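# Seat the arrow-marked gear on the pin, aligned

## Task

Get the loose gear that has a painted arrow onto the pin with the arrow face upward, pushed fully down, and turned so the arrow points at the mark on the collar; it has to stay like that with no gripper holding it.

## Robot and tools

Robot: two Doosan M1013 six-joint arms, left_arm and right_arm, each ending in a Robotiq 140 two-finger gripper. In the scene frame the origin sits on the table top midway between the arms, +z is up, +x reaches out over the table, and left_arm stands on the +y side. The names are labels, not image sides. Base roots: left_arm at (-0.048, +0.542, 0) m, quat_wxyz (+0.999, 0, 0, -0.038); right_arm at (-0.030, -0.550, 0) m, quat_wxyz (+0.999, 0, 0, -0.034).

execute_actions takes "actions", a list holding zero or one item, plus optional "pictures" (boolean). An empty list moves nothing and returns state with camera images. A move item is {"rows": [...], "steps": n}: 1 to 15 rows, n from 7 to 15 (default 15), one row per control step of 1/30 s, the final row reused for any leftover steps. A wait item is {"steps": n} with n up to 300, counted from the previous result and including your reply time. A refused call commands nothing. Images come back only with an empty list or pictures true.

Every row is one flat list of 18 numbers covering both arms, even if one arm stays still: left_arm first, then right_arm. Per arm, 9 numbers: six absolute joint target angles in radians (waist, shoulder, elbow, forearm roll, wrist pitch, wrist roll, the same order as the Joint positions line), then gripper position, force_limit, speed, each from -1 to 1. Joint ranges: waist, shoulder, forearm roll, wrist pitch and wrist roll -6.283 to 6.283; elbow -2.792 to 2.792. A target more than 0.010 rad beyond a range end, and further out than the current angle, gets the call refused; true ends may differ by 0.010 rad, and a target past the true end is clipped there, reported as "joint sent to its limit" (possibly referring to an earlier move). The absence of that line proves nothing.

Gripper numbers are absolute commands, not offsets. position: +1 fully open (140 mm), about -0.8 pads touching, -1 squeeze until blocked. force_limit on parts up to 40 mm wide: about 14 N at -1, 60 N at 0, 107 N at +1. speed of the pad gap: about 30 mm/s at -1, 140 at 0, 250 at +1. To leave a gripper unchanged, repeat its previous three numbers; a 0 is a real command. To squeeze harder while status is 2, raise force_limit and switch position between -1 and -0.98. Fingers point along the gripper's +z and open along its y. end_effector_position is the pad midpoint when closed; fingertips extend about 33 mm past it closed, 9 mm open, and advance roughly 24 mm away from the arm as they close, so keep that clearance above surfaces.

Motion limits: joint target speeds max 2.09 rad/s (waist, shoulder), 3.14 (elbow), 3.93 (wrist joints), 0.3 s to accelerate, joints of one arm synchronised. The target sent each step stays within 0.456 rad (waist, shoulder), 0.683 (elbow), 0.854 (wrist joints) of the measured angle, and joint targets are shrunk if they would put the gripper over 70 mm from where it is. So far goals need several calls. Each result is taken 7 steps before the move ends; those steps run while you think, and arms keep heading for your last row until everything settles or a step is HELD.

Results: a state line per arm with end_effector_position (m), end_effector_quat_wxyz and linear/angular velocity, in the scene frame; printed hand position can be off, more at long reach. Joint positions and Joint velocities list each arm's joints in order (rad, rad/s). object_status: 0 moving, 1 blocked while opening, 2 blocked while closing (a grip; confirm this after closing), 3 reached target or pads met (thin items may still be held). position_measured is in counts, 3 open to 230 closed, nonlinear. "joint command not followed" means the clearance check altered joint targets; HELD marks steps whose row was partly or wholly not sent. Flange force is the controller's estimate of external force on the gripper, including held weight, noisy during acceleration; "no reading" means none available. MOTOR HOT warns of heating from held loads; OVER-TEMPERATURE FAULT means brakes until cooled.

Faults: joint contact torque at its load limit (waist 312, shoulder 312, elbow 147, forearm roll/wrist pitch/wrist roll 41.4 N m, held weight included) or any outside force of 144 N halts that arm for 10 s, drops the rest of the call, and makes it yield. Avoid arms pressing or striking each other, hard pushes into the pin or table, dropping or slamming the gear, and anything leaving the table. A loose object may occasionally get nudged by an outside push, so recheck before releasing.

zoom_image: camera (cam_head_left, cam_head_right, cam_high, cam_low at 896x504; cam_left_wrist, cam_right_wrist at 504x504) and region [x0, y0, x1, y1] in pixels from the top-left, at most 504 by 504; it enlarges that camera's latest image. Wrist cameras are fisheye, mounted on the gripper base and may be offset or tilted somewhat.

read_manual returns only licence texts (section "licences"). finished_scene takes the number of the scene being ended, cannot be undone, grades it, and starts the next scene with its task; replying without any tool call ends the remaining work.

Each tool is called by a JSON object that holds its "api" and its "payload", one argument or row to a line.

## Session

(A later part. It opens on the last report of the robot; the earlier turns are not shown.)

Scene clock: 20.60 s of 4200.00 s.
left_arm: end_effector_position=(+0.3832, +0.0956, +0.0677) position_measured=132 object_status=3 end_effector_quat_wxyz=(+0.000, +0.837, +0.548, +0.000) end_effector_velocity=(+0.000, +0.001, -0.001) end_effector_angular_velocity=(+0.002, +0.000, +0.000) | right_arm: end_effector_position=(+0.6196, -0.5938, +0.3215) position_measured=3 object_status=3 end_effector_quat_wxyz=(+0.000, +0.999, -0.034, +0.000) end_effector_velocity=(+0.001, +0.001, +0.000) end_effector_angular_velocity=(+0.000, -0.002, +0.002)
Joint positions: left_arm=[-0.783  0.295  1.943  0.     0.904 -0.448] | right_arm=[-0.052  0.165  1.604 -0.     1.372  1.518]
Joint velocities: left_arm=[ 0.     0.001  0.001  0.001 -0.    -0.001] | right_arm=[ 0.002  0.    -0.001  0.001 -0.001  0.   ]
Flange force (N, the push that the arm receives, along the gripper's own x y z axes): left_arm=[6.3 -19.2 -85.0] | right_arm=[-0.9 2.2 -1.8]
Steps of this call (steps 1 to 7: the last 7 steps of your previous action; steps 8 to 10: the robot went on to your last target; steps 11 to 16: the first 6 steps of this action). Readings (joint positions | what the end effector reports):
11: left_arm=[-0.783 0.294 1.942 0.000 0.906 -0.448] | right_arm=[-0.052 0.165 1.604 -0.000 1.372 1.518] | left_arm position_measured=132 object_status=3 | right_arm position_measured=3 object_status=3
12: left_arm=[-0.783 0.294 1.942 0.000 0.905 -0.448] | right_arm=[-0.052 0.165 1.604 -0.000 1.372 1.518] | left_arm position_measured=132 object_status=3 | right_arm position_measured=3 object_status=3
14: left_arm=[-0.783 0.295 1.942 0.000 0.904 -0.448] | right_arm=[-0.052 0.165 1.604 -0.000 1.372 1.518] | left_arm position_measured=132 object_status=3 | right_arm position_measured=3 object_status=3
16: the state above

{"api": "execute_actions", "payload": {
  "actions": [
    {"rows":[[-0.7828,0.2747,1.9272,0,0.9397,-0.448,-0.03,-0.5,0,-0.052,0.165,1.604,0,1.372,1.518,1,0,0]],"steps":9}
  ]
}}

{"api": "execute_actions", "payload": {
  "actions": [
    {"rows":[[-0.7828,0.2747,1.9272,0,0.9397,-0.448,-1,-0.6,-0.5,-0.052,0.165,1.604,0,1.372,1.518,1,0,0]],"steps":15}
  ],
  "pictures": true
}}

{"api": "zoom_image", "payload": {
  "camera": "cam_left_wrist",
  "region": [170,160,350,340]
}}

Scene clock: 21.10 s of 4200.00 s.
left_arm: end_effector_position=(+0.3827, +0.0961, +0.0700) position_measured=132 object_status=3 end_effector_quat_wxyz=(-0.000, +0.837, +0.548, -0.000) end_effector_velocity=(-0.027, +0.030, +0.143) end_effector_angular_velocity=(+0.074, +0.066, +0.001) | right_arm: end_effector_position=(+0.6196, -0.5938, +0.3215) position_measured=3 object_status=3 end_effector_quat_wxyz=(+0.000, +0.999, -0.034, +0.000) end_effector_velocity=(-0.001, -0.001, -0.001) end_effector_angular_velocity=(+0.000, +0.002, -0.002)
Joint positions: left_arm=[-0.783  0.292  1.941  0.     0.909 -0.448] | right_arm=[-0.052  0.165  1.604 -0.     1.372  1.518]
Joint velocities: left_arm=[-0.    -0.163 -0.095 -0.002  0.357  0.   ] | right_arm=[-0.002  0.     0.002  0.    -0.    -0.   ]
Flange force (N, the push that the arm receives, along the gripper's own x y z axes): left_arm=[-4.8 -7.0 -40.2] | right_arm=[-2.3 2.7 -1.6]
Steps of this call (steps 1 to 7: the last 7 steps of your previous action; steps 8 to 13: the robot went on to your last target; steps 14 to 15: the first 2 steps of this action). Readings (joint positions | what the end effector reports):
14: left_arm=[-0.783 0.295 1.943 0.000 0.904 -0.448] | right_arm=[-0.052 0.165 1.604 -0.000 1.372 1.518] | left_arm position_measured=132 object_status=3 | right_arm position_measured=3 object_status=3
15: the state above

Scene clock: 21.60 s of 4200.00 s.
left_arm: end_effector_position=(+0.3831, +0.0956, +0.0869) position_measured=138 object_status=2 end_effector_quat_wxyz=(-0.000, +0.837, +0.548, -0.000) end_effector_velocity=(-0.000, -0.000, +0.001) end_effector_angular_velocity=(-0.000, -0.001, -0.001) | right_arm: end_effector_position=(+0.6196, -0.5938, +0.3215) position_measured=3 object_status=3 end_effector_quat_wxyz=(+0.000, +0.999, -0.034, +0.000) end_effector_velocity=(+0.001, -0.002, +0.001) end_effector_angular_velocity=(-0.001, -0.001, -0.002)
Joint positions: left_arm=[-0.783  0.275  1.927  0.     0.94  -0.448] | right_arm=[-0.052  0.165  1.604 -0.     1.372  1.518]
Joint velocities: left_arm=[-0.001 -0.001 -0.     0.001  0.001  0.   ] | right_arm=[-0.003  0.    -0.001 -0.    -0.    -0.   ]
Flange force (N, the push that the arm receives, along the gripper's own x y z axes): left_arm=[-5.4 0.4 -4.4] | right_arm=[0.2 4.2 -3.2]
Steps of this call (steps 1 to 7: the last 7 steps of your previous action; steps 8 to 15: the first 8 steps of this action). Readings (joint positions | what the end effector reports):
8: left_arm=[-0.783 0.275 1.927 0.000 0.940 -0.448] | right_arm=[-0.052 0.165 1.604 -0.000 1.372 1.518] | left_arm position_measured=132 object_status=0 | right_arm position_measured=3 object_status=3
9: left_arm=[-0.783 0.275 1.927 0.000 0.940 -0.448] | right_arm=[-0.052 0.165 1.604 -0.000 1.372 1.518] | left_arm position_measured=134 object_status=0 | right_arm position_measured=3 object_status=3
11: left_arm=[-0.783 0.275 1.927 0.000 0.940 -0.448] | right_arm=[-0.052 0.165 1.604 -0.000 1.372 1.518] | left_arm position_measured=138 object_status=0 | right_arm position_measured=3 object_status=3
15: the state above

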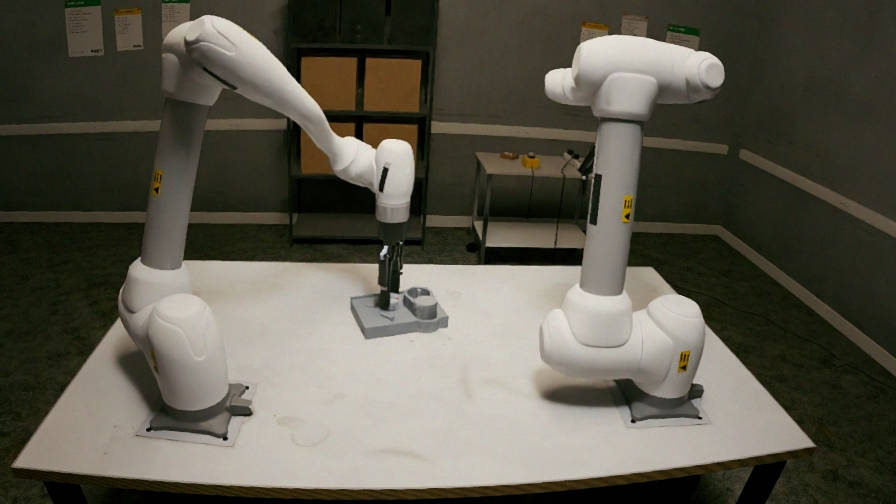

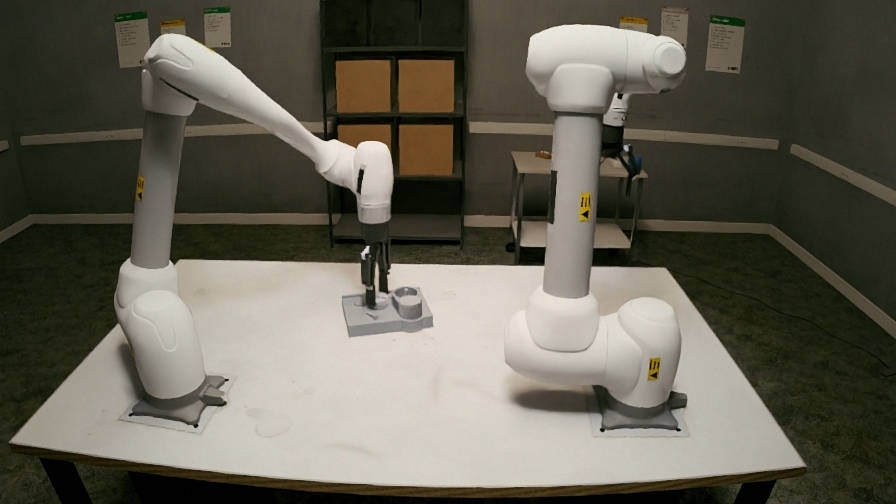

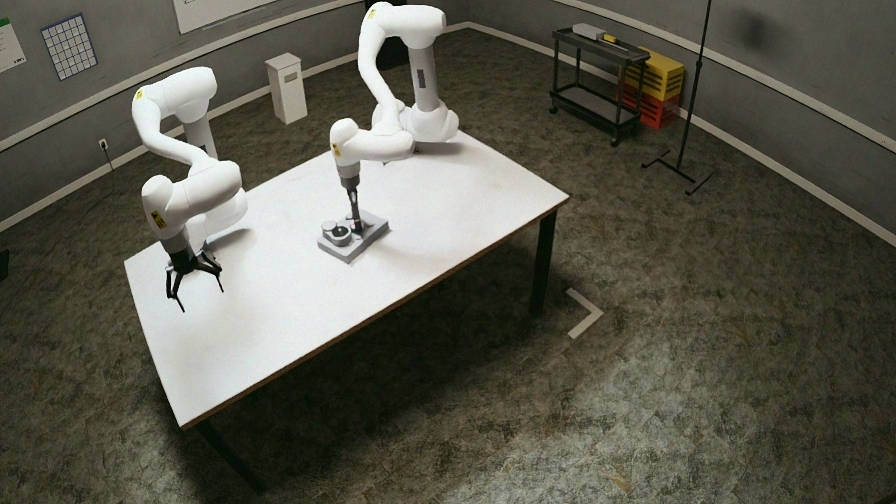

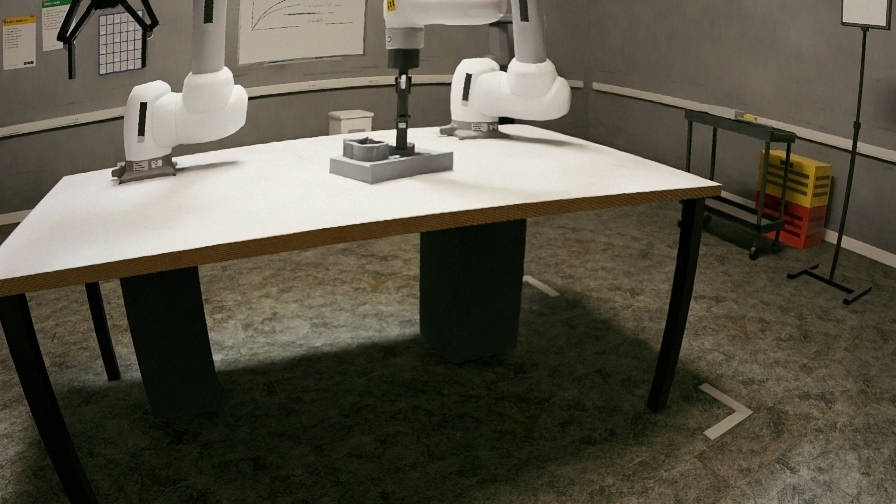

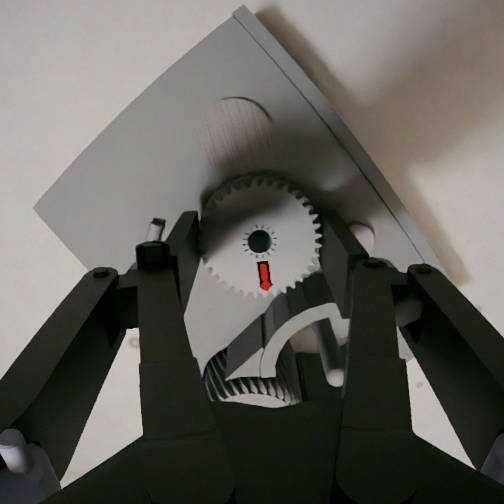

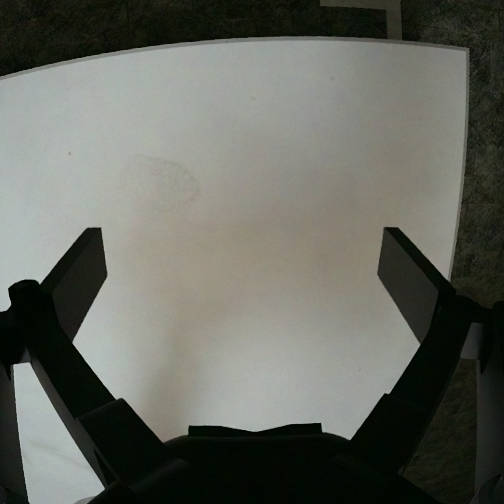

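Region (170, 160, 350, 340) of cam_left_wrist's 504x504 image, scaled by 2.800, with more detail than that image has.

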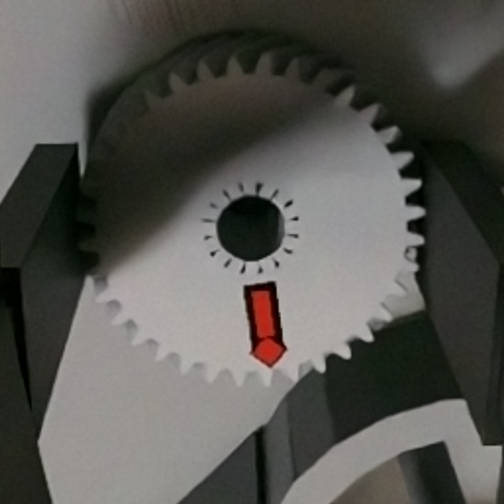

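{"api": "execute_actions", "payload": {
  "actions": [
    {"rows":[[-0.7828,0.2167,1.869,0,1.0559,-0.448,-1,-0.6,-0.5,-0.052,0.165,1.604,0,1.372,1.518,1,0,0]],"steps":10}
  ]
}}

{"api": "execute_actions", "payload": {
  "actions": [
    {"rows":[[-0.8463,0.3198,1.7418,0,1.08,2.7,-1,-0.6,-0.5,-0.052,0.165,1.604,0,1.372,1.518,1,0,0]],"steps":15}
  ]
}}

{"api": "execute_actions", "payload": {
  "actions": [
    {"steps":36}
  ],
  "pictures": true
}}

{"api": "zoom_image", "payload": {
  "camera": "cam_left_wrist",
  "region": [150,110,370,330]
}}

Scene clock: 22.17 s of 4200.00 s.
left_arm: end_effector_position=(+0.3832, +0.0955, +0.1011) position_measured=138 object_status=2 end_effector_quat_wxyz=(-0.001, +0.836, +0.548, -0.000) end_effector_velocity=(+0.015, -0.017, +0.446) end_effector_angular_velocity=(-0.010, -0.008, +0.001) | right_arm: end_effector_position=(+0.6196, -0.5938, +0.3215) position_measured=3 object_status=3 end_effector_quat_wxyz=(+0.000, +0.999, -0.034, +0.000) end_effector_velocity=(+0.000, -0.001, -0.000) end_effector_angular_velocity=(-0.000, -0.001, -0.001)
Joint positions: left_arm=[-0.783  0.261  1.914 -0.     0.967 -0.448] | right_arm=[-0.052  0.165  1.604 -0.     1.372  1.518]
Joint velocities: left_arm=[ 0.001 -0.409 -0.419 -0.001  0.816  0.   ] | right_arm=[-0.001  0.    -0.     0.    -0.001  0.   ]
Flange force (N, the push that the arm receives, along the gripper's own x y z axes): left_arm=[-4.6 -1.9 13.6] | right_arm=[-1.5 0.7 -2.8]
Steps of this call (steps 1 to 7: the last 7 steps of your previous action; steps 8 to 14: the robot went on to your last target; steps 15 to 17: the first 3 steps of this action). Readings (joint positions | what the end effector reports):
15: left_arm=[-0.783 0.275 1.927 0.000 0.940 -0.448] | right_arm=[-0.052 0.165 1.604 -0.000 1.372 1.518] | left_arm position_measured=138 object_status=2 | right_arm position_measured=3 object_status=3
16: left_arm=[-0.783 0.272 1.924 -0.000 0.947 -0.448] | right_arm=[-0.052 0.165 1.604 -0.000 1.372 1.518] | left_arm position_measured=138 object_status=2 | right_arm position_measured=3 object_status=3
17: the state above

Scene clock: 22.67 s of 4200.00 s.
left_arm: end_effector_position=(+0.3893, +0.0634, +0.1462) position_measured=138 object_status=2 end_effector_quat_wxyz=(-0.002, +0.924, +0.383, -0.001) end_effector_velocity=(+0.042, -0.264, -0.013) end_effector_angular_velocity=(-0.013, +0.007, -3.159) | right_arm: end_effector_position=(+0.6196, -0.5938, +0.3215) position_measured=3 object_status=3 end_effector_quat_wxyz=(+0.000, +0.999, -0.034, +0.000) end_effector_velocity=(-0.000, +0.000, -0.000) end_effector_angular_velocity=(-0.000, -0.001, +0.001)
Joint positions: left_arm=[-0.808  0.262  1.818 -0.     1.066 -0.1  ] | right_arm=[-0.052  0.165  1.604 -0.     1.372  1.518]
Joint velocities: left_arm=[-0.208  0.332 -0.414 -0.001  0.077  2.952] | right_arm=[ 0.    -0.001  0.001 -0.    -0.001 -0.   ]
Flange force (N, the push that the arm receives, along the gripper's own x y z axes): left_arm=[-5.0 2.4 7.5] | right_arm=[0.9 1.0 -2.1]
Steps of this call (steps 1 to 7: the last 7 steps of your previous action; steps 8 to 15: the first 8 steps of this action). Readings (joint positions | what the end effector reports):
8: left_arm=[-0.783 0.217 1.869 -0.000 1.056 -0.448] | right_arm=[-0.052 0.165 1.604 -0.000 1.372 1.518] | left_arm position_measured=138 object_status=2 | right_arm position_measured=3 object_status=3
9: left_arm=[-0.783 0.218 1.868 -0.000 1.056 -0.441] | right_arm=[-0.052 0.165 1.604 -0.000 1.372 1.518] | left_arm position_measured=138 object_status=2 | right_arm position_measured=3 object_status=3
11: left_arm=[-0.787 0.226 1.860 -0.000 1.058 -0.385] | right_arm=[-0.052 0.165 1.604 -0.000 1.372 1.518] | left_arm position_measured=138 object_status=2 | right_arm position_measured=3 object_status=3
15: the state above

Scene clock: 23.87 s of 4200.00 s.
left_arm: end_effector_position=(+0.3952, +0.0147, +0.1451) position_measured=138 object_status=2 end_effector_quat_wxyz=(+0.000, -0.518, +0.855, +0.000) end_effector_velocity=(-0.000, +0.001, -0.000) end_effector_angular_velocity=(-0.001, +0.002, +0.002) | right_arm: end_effector_position=(+0.6196, -0.5938, +0.3215) position_measured=3 object_status=3 end_effector_quat_wxyz=(+0.000, +0.999, -0.034, +0.000) end_effector_velocity=(-0.000, -0.001, -0.000) end_effector_angular_velocity=(-0.000, +0.001, -0.001)
Joint positions: left_arm=[-0.846  0.32   1.742  0.     1.08   2.7  ] | right_arm=[-0.052  0.165  1.604 -0.     1.372  1.518]
Joint velocities: left_arm=[ 0.001 -0.     0.001 -0.002  0.001  0.   ] | right_arm=[-0.001  0.     0.    -0.     0.001  0.   ]
Flange force (N, the push that the arm receives, along the gripper's own x y z axes): left_arm=[5.7 -0.8 8.8] | right_arm=[-1.2 2.9 -2.0]
Kept back: nothing.
Steps of this call (steps 1 to 7: the last 7 steps of your previous action; steps 8 to 36: the robot went on to your last target). Readings (joint positions | what the end effector reports):
1: left_arm=[-0.815 0.273 1.804 -0.000 1.068 0.008] | right_arm=[-0.052 0.165 1.604 0.000 1.372 1.518] | left_arm position_measured=138 object_status=2 | right_arm position_measured=3 object_status=3
2: left_arm=[-0.821 0.282 1.792 -0.000 1.070 0.129] | right_arm=[-0.052 0.165 1.604 -0.000 1.372 1.518] | left_arm position_measured=138 object_status=2 | right_arm position_measured=3 object_status=3
4: left_arm=[-0.831 0.296 1.773 -0.000 1.074 0.383] | right_arm=[-0.052 0.165 1.604 -0.000 1.372 1.518] | left_arm position_measured=138 object_status=2 | right_arm position_measured=3 object_status=3
8: left_arm=[-0.840 0.311 1.754 -0.000 1.078 0.885] | right_arm=[-0.052 0.165 1.604 -0.000 1.372 1.518] | left_arm position_measured=138 object_status=2 | right_arm position_measured=3 object_status=3
36: the state above

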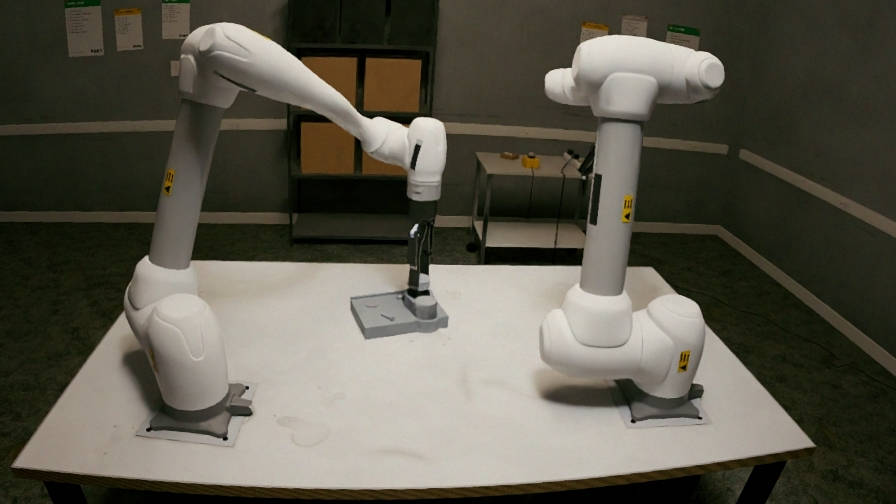

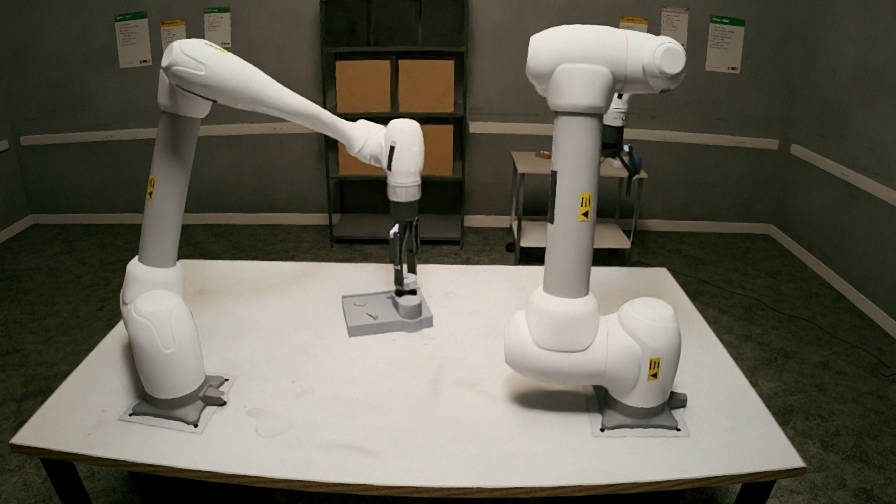

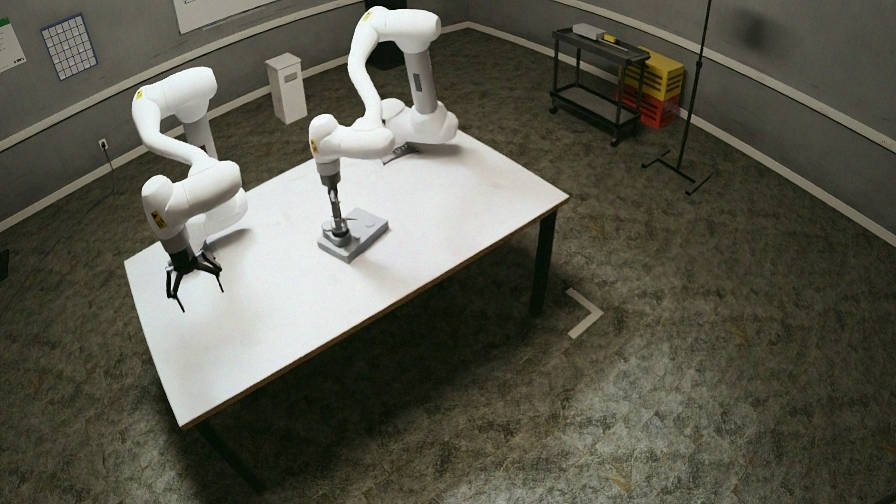

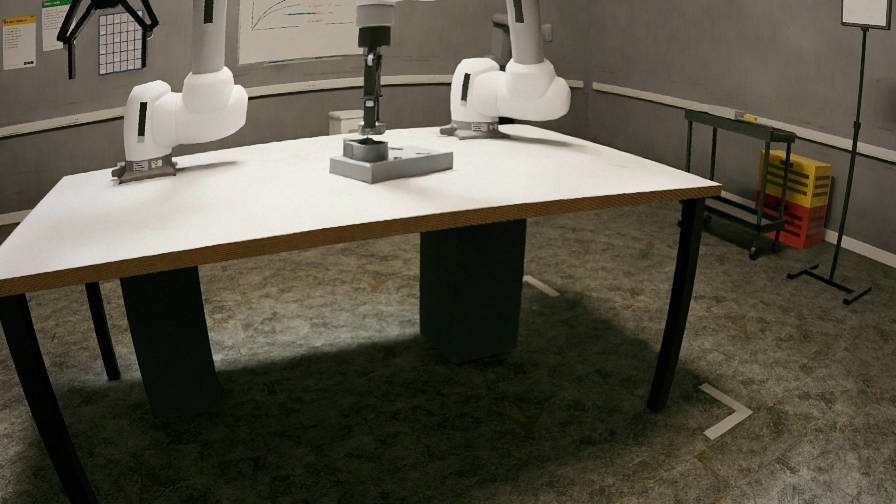

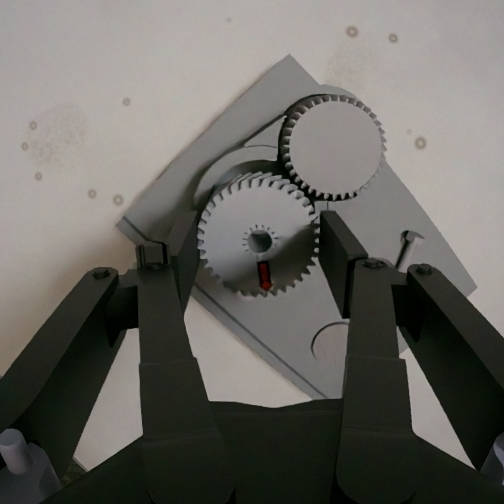

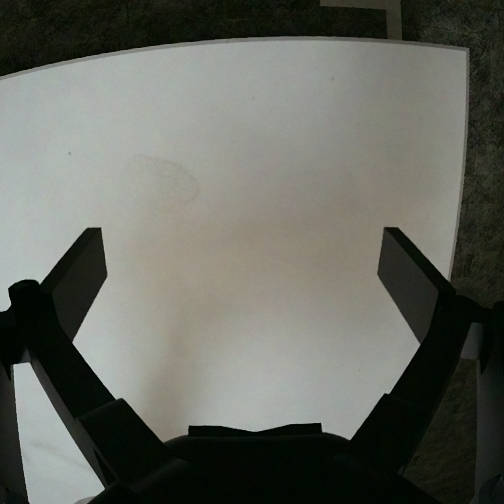

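Region (150, 110, 370, 330) of cam_left_wrist's 504x504 image, scaled by 2.291, with more detail than that image has.

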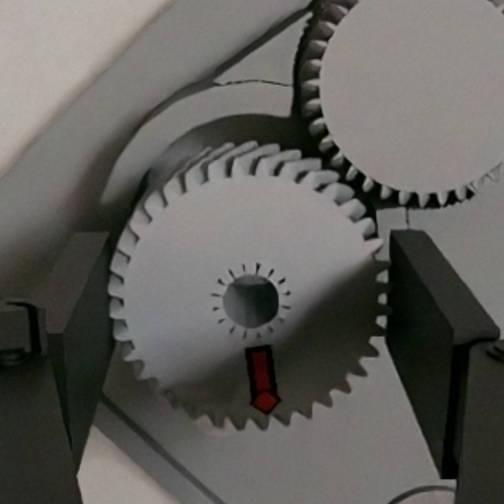

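Teeth run clockwise downward, as expected. Lower.

{"api": "execute_actions", "payload": {
  "actions": [
    {"rows":[[-0.8463,0.3238,1.7465,0,1.0713,2.7,-1,-0.6,-0.5,-0.052,0.165,1.604,0,1.372,1.518,1,0,0],[-0.8463,0.3262,1.7494,0,1.066,2.7,-1,-0.6,-0.5,-0.052,0.165,1.604,0,1.372,1.518,1,0,0],[-0.8463,0.3278,1.7512,0,1.0626,2.7,-1,-0.6,-0.5,-0.052,0.165,1.604,0,1.372,1.518,1,0,0],[-0.8463,0.3286,1.7521,0,1.0609,2.7,-1,-0.6,-0.5,-0.052,0.165,1.604,0,1.372,1.518,1,0,0]],"steps":15}
  ]
}}

{"api": "execute_actions", "payload": {
  "actions": [
    {"rows":[[-0.8463,0.3302,1.754,0,1.0574,2.707,-1,-0.6,-0.5,-0.052,0.165,1.604,0,1.372,1.518,1,0,0]],"steps":13}
  ]
}}

Scene clock: 24.53 s of 4200.00 s.
left_arm: end_effector_position=(+0.3951, +0.0148, +0.1341) position_measured=138 object_status=2 end_effector_quat_wxyz=(+0.000, -0.518, +0.855, +0.000) end_effector_velocity=(+0.002, -0.001, -0.002) end_effector_angular_velocity=(-0.002, -0.001, +0.001) | right_arm: end_effector_position=(+0.6196, -0.5938, +0.3215) position_measured=3 object_status=3 end_effector_quat_wxyz=(+0.000, +0.999, -0.034, +0.000) end_effector_velocity=(+0.000, +0.001, -0.000) end_effector_angular_velocity=(-0.000, +0.001, +0.002)
Joint positions: left_arm=[-0.846  0.328  1.752  0.     1.062  2.7  ] | right_arm=[-0.052  0.165  1.604 -0.     1.372  1.518]
Joint velocities: left_arm=[ 0.002  0.003  0.    -0.001 -0.006  0.001] | right_arm=[ 0.002  0.    -0.    -0.     0.     0.   ]
Flange force (N, the push that the arm receives, along the gripper's own x y z axes): left_arm=[5.3 35.8 -21.2] | right_arm=[-0.9 1.2 -1.8]
Steps of this call (steps 1 to 12: the robot went on to your last target; steps 13 to 20: the first 8 steps of this action). Readings (joint positions | what the end effector reports):
13: left_arm=[-0.846 0.320 1.742 0.000 1.080 2.700] | right_arm=[-0.052 0.165 1.604 -0.000 1.372 1.518] | left_arm position_measured=138 object_status=2 | right_arm position_measured=3 object_status=3
14: left_arm=[-0.846 0.322 1.743 0.000 1.076 2.700] | right_arm=[-0.052 0.165 1.604 -0.000 1.372 1.518] | left_arm position_measured=138 object_status=2 | right_arm position_measured=3 object_status=3
16: left_arm=[-0.846 0.327 1.750 0.000 1.066 2.700] | right_arm=[-0.052 0.165 1.604 -0.000 1.372 1.518] | left_arm position_measured=138 object_status=2 | right_arm position_measured=3 object_status=3
20: the state above

Scene clock: 24.97 s of 4200.00 s.
left_arm: end_effector_position=(+0.3952, +0.0146, +0.1317) position_measured=138 object_status=2 end_effector_quat_wxyz=(-0.000, -0.515, +0.857, +0.000) end_effector_velocity=(+0.000, -0.001, +0.001) end_effector_angular_velocity=(-0.002, -0.002, -0.002) | right_arm: end_effector_position=(+0.6196, -0.5938, +0.3215) position_measured=3 object_status=3 end_effector_quat_wxyz=(+0.000, +0.999, -0.034, +0.000) end_effector_velocity=(+0.000, +0.001, +0.000) end_effector_angular_velocity=(+0.000, -0.001, +0.001)
Joint positions: left_arm=[-0.846  0.33   1.754 -0.     1.057  2.707] | right_arm=[-0.052  0.165  1.604 -0.     1.372  1.518]
Joint velocities: left_arm=[-0.001 -0.001 -0.001  0.001 -0.001  0.001] | right_arm=[ 0.002 -0.    -0.     0.    -0.     0.   ]
Flange force (N, the push that the arm receives, along the gripper's own x y z axes): left_arm=[8.5 29.4 4.6] | right_arm=[-2.4 1.8 -2.8]
Steps of this call (steps 1 to 7: the last 7 steps of your previous action; steps 8 to 13: the first 6 steps of this action). Readings (joint positions | what the end effector reports):
8: left_arm=[-0.846 0.329 1.752 -0.000 1.061 2.700] | right_arm=[-0.052 0.165 1.604 -0.000 1.372 1.518] | left_arm position_measured=138 object_status=2 | right_arm position_measured=3 object_status=3
9: left_arm=[-0.846 0.329 1.753 -0.000 1.059 2.704] | right_arm=[-0.052 0.165 1.604 -0.000 1.372 1.518] | left_arm position_measured=138 object_status=2 | right_arm position_measured=3 object_status=3
11: left_arm=[-0.846 0.330 1.754 -0.000 1.057 2.707] | right_arm=[-0.052 0.165 1.604 -0.000 1.372 1.518] | left_arm position_measured=138 object_status=2 | right_arm position_measured=3 object_status=3
13: the state above

{"api": "execute_actions", "payload": {
  "actions": [
    {"rows":[[-0.8469,0.3289,1.7558,0,1.0569,2.707,-1,-0.6,-0.5,-0.052,0.165,1.604,0,1.372,1.518,1,0,0]],"steps":14}
  ],
  "pictures": true
}}

{"api": "zoom_image", "payload": {
  "camera": "cam_left_wrist",
  "region": [170,130,370,330]
}}

Scene clock: 25.43 s of 4200.00 s.
left_arm: end_effector_position=(+0.3946, +0.0150, +0.1321) position_measured=138 object_status=2 end_effector_quat_wxyz=(-0.000, -0.515, +0.857, -0.000) end_effector_velocity=(+0.000, -0.000, -0.000) end_effector_angular_velocity=(-0.001, -0.001, +0.000) | right_arm: end_effector_position=(+0.6196, -0.5938, +0.3215) position_measured=3 object_status=3 end_effector_quat_wxyz=(+0.000, +0.999, -0.034, +0.000) end_effector_velocity=(-0.000, -0.001, -0.000) end_effector_angular_velocity=(+0.000, +0.000, -0.001)
Joint positions: left_arm=[-0.847  0.329  1.756 -0.     1.057  2.707] | right_arm=[-0.052  0.165  1.604 -0.     1.372  1.518]
Joint velocities: left_arm=[ 0.    -0.     0.     0.001 -0.001  0.   ] | right_arm=[-0.001  0.     0.     0.    -0.    -0.   ]
Flange force (N, the push that the arm receives, along the gripper's own x y z axes): left_arm=[5.8 6.9 6.8] | right_arm=[0.0 2.1 -2.5]
Steps of this call (steps 1 to 7: the last 7 steps of your previous action; steps 8 to 14: the first 7 steps of this action). Readings (joint positions | what the end effector reports):
8: left_arm=[-0.846 0.330 1.754 -0.000 1.057 2.707] | right_arm=[-0.052 0.165 1.604 -0.000 1.372 1.518] | left_arm position_measured=138 object_status=2 | right_arm position_measured=3 object_status=3
9: left_arm=[-0.846 0.330 1.755 -0.000 1.057 2.707] | right_arm=[-0.052 0.165 1.604 -0.000 1.372 1.518] | left_arm position_measured=138 object_status=2 | right_arm position_measured=3 object_status=3
11: left_arm=[-0.847 0.329 1.755 -0.000 1.057 2.707] | right_arm=[-0.052 0.165 1.604 -0.000 1.372 1.518] | left_arm position_measured=138 object_status=2 | right_arm position_measured=3 object_status=3
14: the state above

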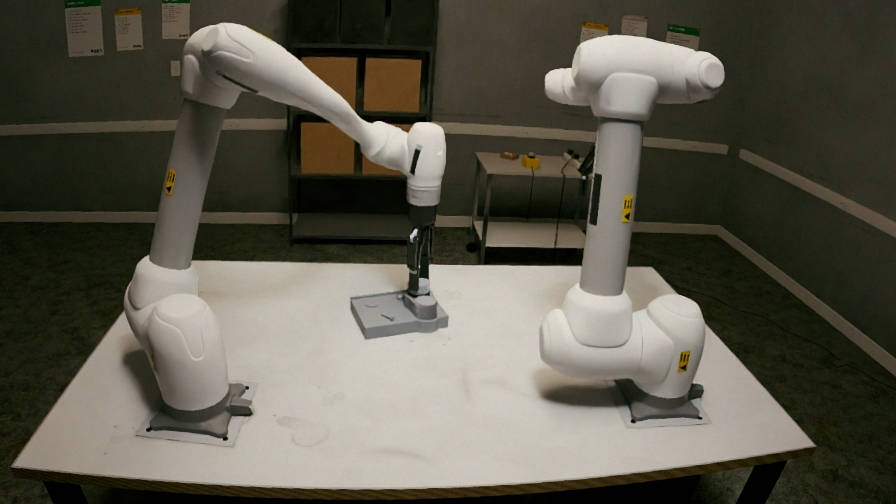

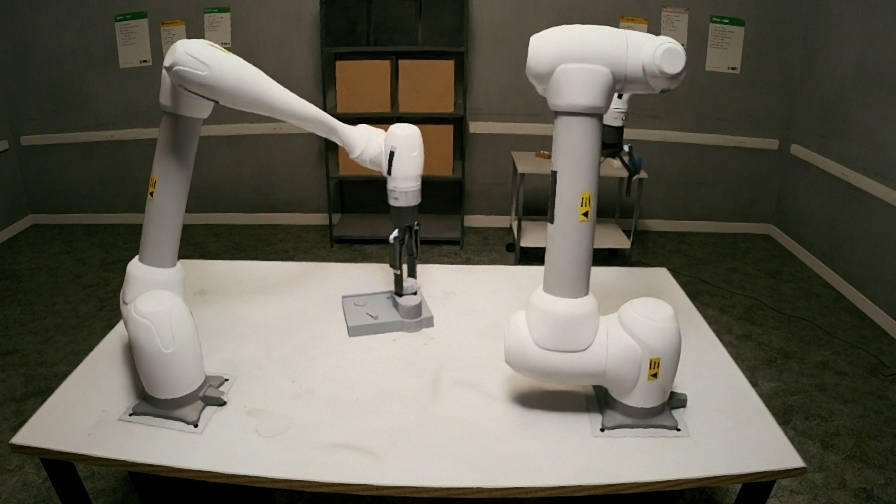

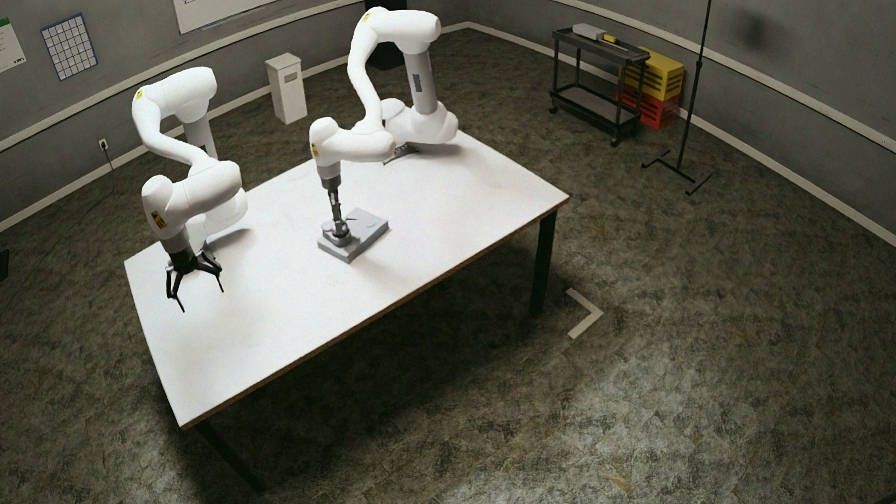

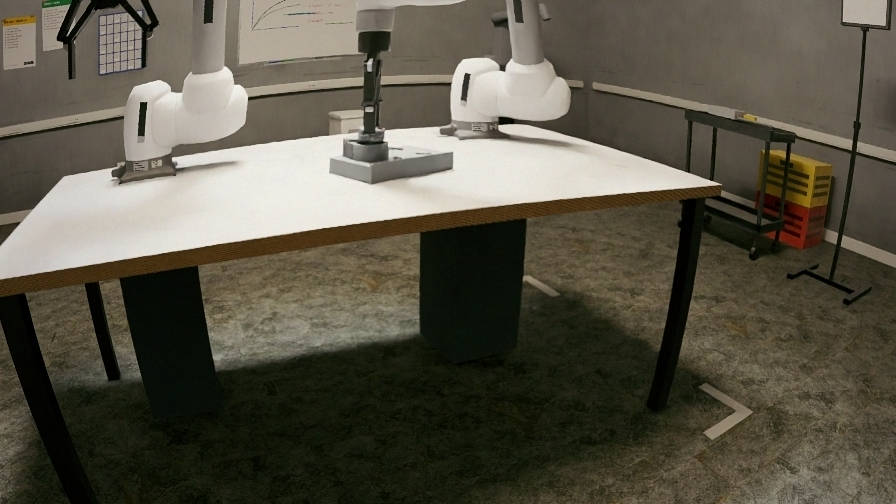

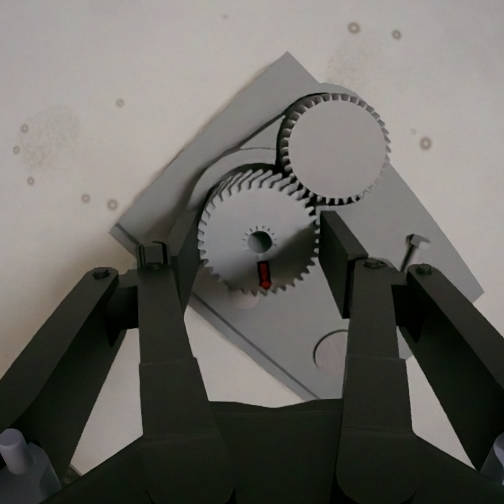

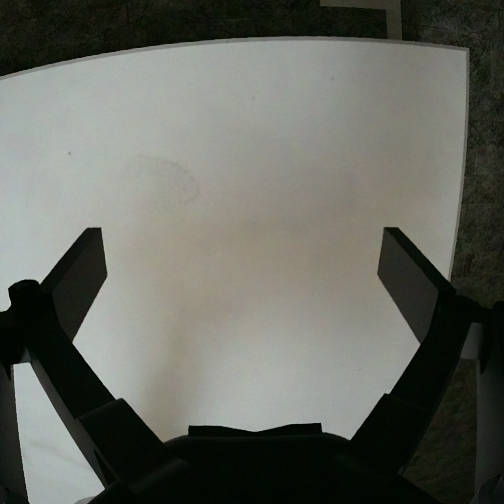

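Region (170, 130, 370, 330) of cam_left_wrist's 504x504 image, scaled by 2.520, with more detail than that image has.

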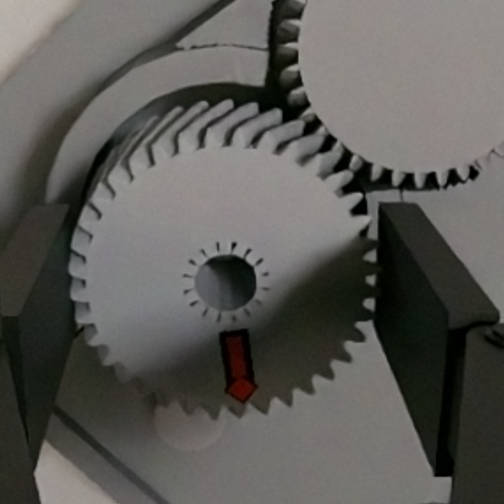

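{"api": "execute_actions", "payload": {
  "actions": [
    {"rows":[[-0.8487,0.3291,1.7555,0,1.057,2.705,-1,-0.6,-0.5,-0.052,0.165,1.604,0,1.372,1.518,1,0,0]],"steps":12}
  ]
}}

{"api": "execute_actions", "payload": {
  "actions": [
    {"rows":[[-0.8487,0.3303,1.7569,0,1.0544,2.724,-1,-0.6,-0.5,-0.052,0.165,1.604,0,1.372,1.518,1,0,0]],"steps":14}
  ],
  "pictures": true
}}

{"api": "zoom_image", "payload": {
  "camera": "cam_left_wrist",
  "region": [170,130,370,330]
}}

Scene clock: 25.93 s of 4200.00 s.
left_arm: end_effector_position=(+0.3936, +0.0143, +0.1318) position_measured=138 object_status=2 end_effector_quat_wxyz=(+0.000, -0.515, +0.857, +0.000) end_effector_velocity=(+0.001, -0.002, +0.000) end_effector_angular_velocity=(-0.002, -0.002, +0.002) | right_arm: end_effector_position=(+0.6196, -0.5938, +0.3215) position_measured=3 object_status=3 end_effector_quat_wxyz=(+0.000, +0.999, -0.034, +0.000) end_effector_velocity=(-0.001, +0.001, -0.001) end_effector_angular_velocity=(+0.000, +0.002, +0.002)
Joint positions: left_arm=[-0.849  0.329  1.756  0.     1.057  2.705] | right_arm=[-0.052  0.165  1.604 -0.     1.372  1.518]
Joint velocities: left_arm=[-0.001  0.001 -0.002  0.    -0.002 -0.003] | right_arm=[ 0.002 -0.     0.002  0.     0.     0.   ]
Flange force (N, the push that the arm receives, along the gripper's own x y z axes): left_arm=[1.4 -7.0 5.6] | right_arm=[-1.1 2.8 -1.8]
Steps of this call (steps 1 to 7: the last 7 steps of your previous action; steps 8 to 10: the robot went on to your last target; steps 11 to 15: the first 5 steps of this action). Readings (joint positions | what the end effector reports):
11: left_arm=[-0.847 0.329 1.756 0.000 1.057 2.707] | right_arm=[-0.052 0.165 1.604 -0.000 1.372 1.518] | left_arm position_measured=138 object_status=2 | right_arm position_measured=3 object_status=3
12: left_arm=[-0.848 0.329 1.756 0.000 1.057 2.706] | right_arm=[-0.052 0.165 1.604 -0.000 1.372 1.518] | left_arm position_measured=138 object_status=2 | right_arm position_measured=3 object_status=3
14: left_arm=[-0.849 0.329 1.756 0.000 1.057 2.705] | right_arm=[-0.052 0.165 1.604 -0.000 1.372 1.518] | left_arm position_measured=138 object_status=2 | right_arm position_measured=3 object_status=3
15: the state above

Scene clock: 26.40 s of 4200.00 s.
left_arm: end_effector_position=(+0.3936, +0.0142, +0.1305) position_measured=138 object_status=2 end_effector_quat_wxyz=(+0.000, -0.507, +0.862, -0.000) end_effector_velocity=(-0.001, -0.001, -0.000) end_effector_angular_velocity=(-0.002, +0.000, -0.003) | right_arm: end_effector_position=(+0.6196, -0.5938, +0.3215) position_measured=3 object_status=3 end_effector_quat_wxyz=(+0.000, +0.999, -0.034, +0.000) end_effector_velocity=(-0.000, +0.000, +0.000) end_effector_angular_velocity=(-0.000, +0.001, +0.001)
Joint positions: left_arm=[-0.849  0.33   1.757  0.     1.054  2.724] | right_arm=[-0.052  0.165  1.604 -0.     1.372  1.518]
Joint velocities: left_arm=[-0.001 -0.     0.002 -0.001 -0.002  0.002] | right_arm=[ 0.    -0.    -0.    -0.     0.001 -0.   ]
Flange force (N, the push that the arm receives, along the gripper's own x y z axes): left_arm=[2.9 -5.4 5.7] | right_arm=[-0.5 2.0 -2.1]
Steps of this call (steps 1 to 7: the last 7 steps of your previous action; steps 8 to 14: the first 7 steps of this action). Readings (joint positions | what the end effector reports):
8: left_arm=[-0.849 0.329 1.756 0.000 1.057 2.705] | right_arm=[-0.052 0.165 1.604 -0.000 1.372 1.518] | left_arm position_measured=138 object_status=2 | right_arm position_measured=3 object_status=3
9: left_arm=[-0.849 0.329 1.756 0.000 1.057 2.711] | right_arm=[-0.052 0.165 1.604 -0.000 1.372 1.518] | left_arm position_measured=138 object_status=2 | right_arm position_measured=3 object_status=3
11: left_arm=[-0.849 0.330 1.757 0.000 1.055 2.723] | right_arm=[-0.052 0.165 1.604 -0.000 1.372 1.518] | left_arm position_measured=138 object_status=2 | right_arm position_measured=3 object_status=3
14: the state above

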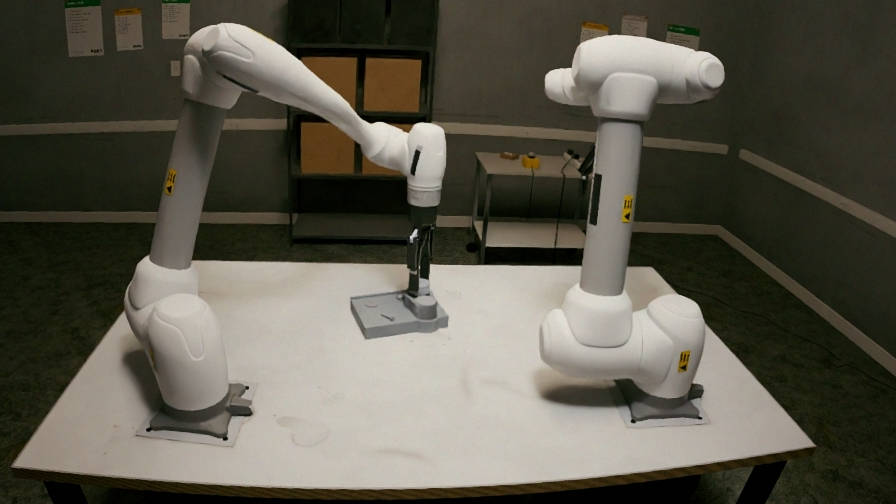

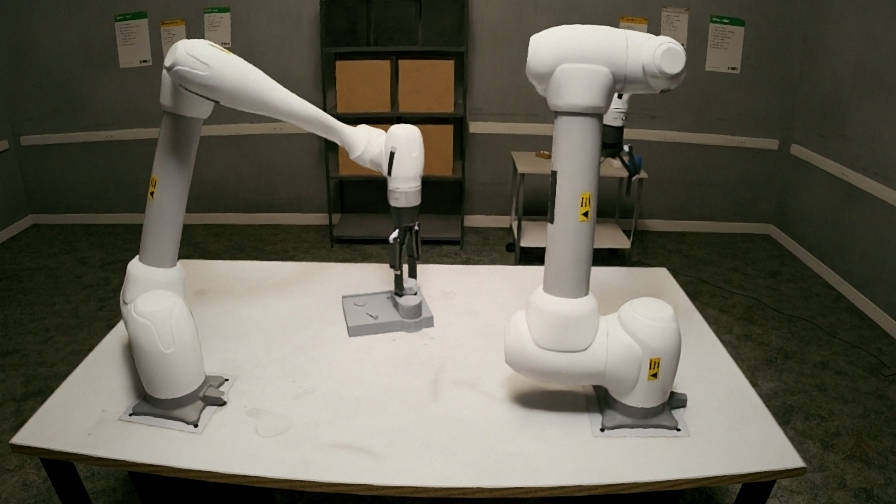

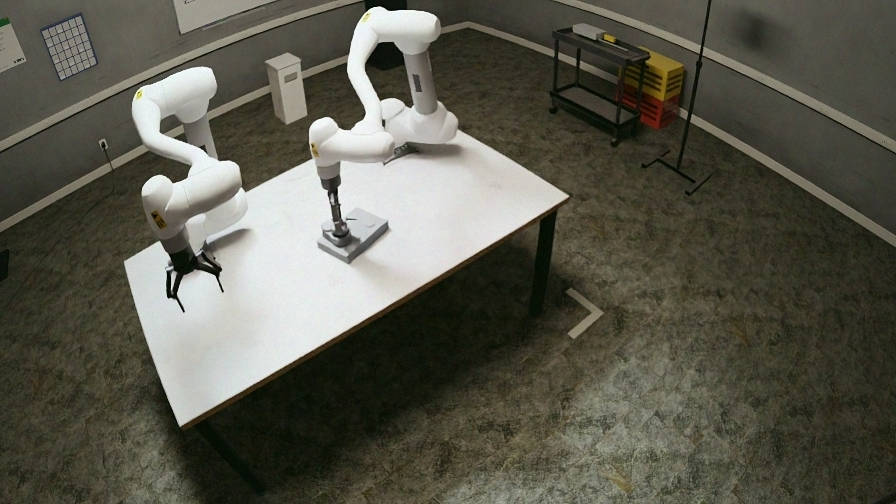

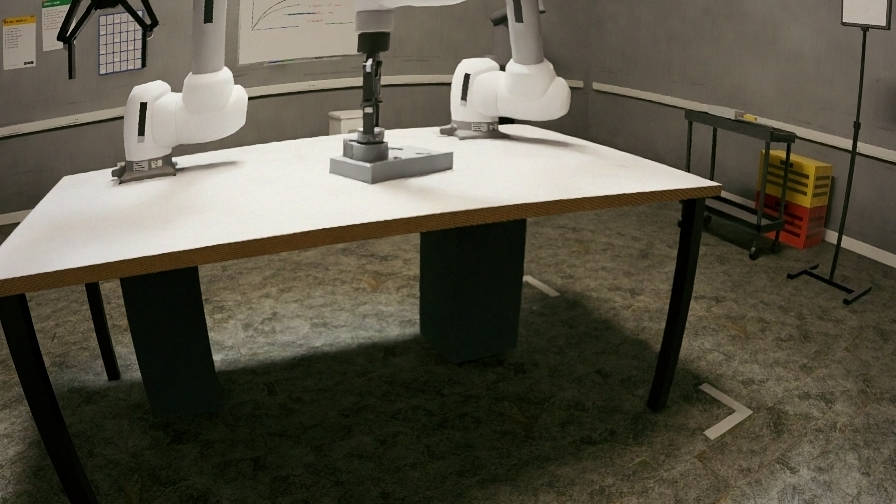

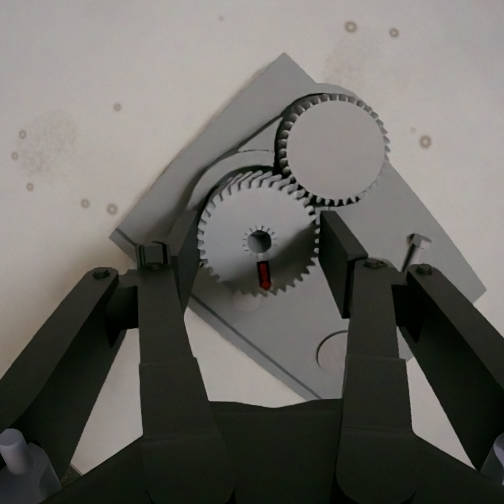

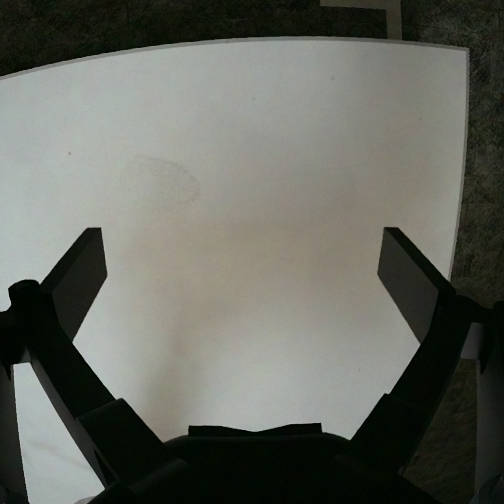

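Region (170, 130, 370, 330) of cam_left_wrist's 504x504 image, scaled by 2.520, with more detail than that image has.

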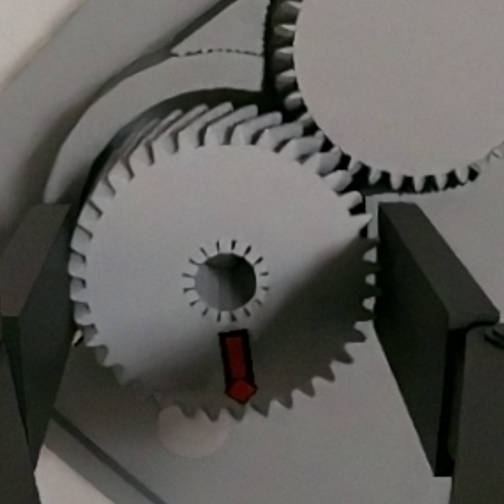

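{"api": "execute_actions", "payload": {
  "actions": [
    {"rows":[[-0.8491,0.3315,1.7572,0,1.0529,2.737,-1,-0.6,-0.5,-0.052,0.165,1.604,0,1.372,1.518,1,0,0],[-0.8491,0.3315,1.7572,0,1.0529,2.737,-1,-0.6,-0.5,-0.052,0.165,1.604,0,1.372,1.518,1,0,0],[-0.8491,0.3323,1.7581,0,1.0512,2.75,-1,-0.6,-0.5,-0.052,0.165,1.604,0,1.372,1.518,1,0,0]],"steps":15}
  ]
}}

Scene clock: 27.03 s of 4200.00 s.
left_arm: end_effector_position=(+0.3935, +0.0138, +0.1285) position_measured=138 object_status=2 end_effector_quat_wxyz=(-0.000, -0.496, +0.869, +0.000) end_effector_velocity=(+0.001, +0.001, -0.000) end_effector_angular_velocity=(+0.001, -0.000, -0.001) | right_arm: end_effector_position=(+0.6196, -0.5938, +0.3215) position_measured=3 object_status=3 end_effector_quat_wxyz=(+0.000, +0.999, -0.034, +0.000) end_effector_velocity=(-0.000, +0.000, -0.000) end_effector_angular_velocity=(+0.000, +0.001, -0.000)
Joint positions: left_arm=[-0.849  0.332  1.758 -0.     1.051  2.75 ] | right_arm=[-0.052  0.165  1.604 -0.     1.372  1.518]
Joint velocities: left_arm=[ 0.001 -0.     0.001  0.001 -0.     0.002] | right_arm=[0.    0.    0.    0.    0.001 0.   ]
Flange force (N, the push that the arm receives, along the gripper's own x y z axes): left_arm=[-10.7 -2.9 -9.3] | right_arm=[0.8 0.3 -2.9]
Steps of this call (steps 1 to 7: the last 7 steps of your previous action; steps 8 to 11: the robot went on to your last target; steps 12 to 19: the first 8 steps of this action). Readings (joint positions | what the end effector reports):
12: left_arm=[-0.849 0.330 1.757 0.000 1.054 2.724] | right_arm=[-0.052 0.165 1.604 -0.000 1.372 1.518] | left_arm position_measured=138 object_status=2 | right_arm position_measured=3 object_status=3
13: left_arm=[-0.849 0.331 1.757 0.000 1.054 2.730] | right_arm=[-0.052 0.165 1.604 -0.000 1.372 1.518] | left_arm position_measured=138 object_status=2 | right_arm position_measured=3 object_status=3
15: left_arm=[-0.849 0.332 1.758 -0.000 1.052 2.742] | right_arm=[-0.052 0.165 1.604 -0.000 1.372 1.518] | left_arm position_measured=138 object_status=2 | right_arm position_measured=3 object_status=3
19: the state above


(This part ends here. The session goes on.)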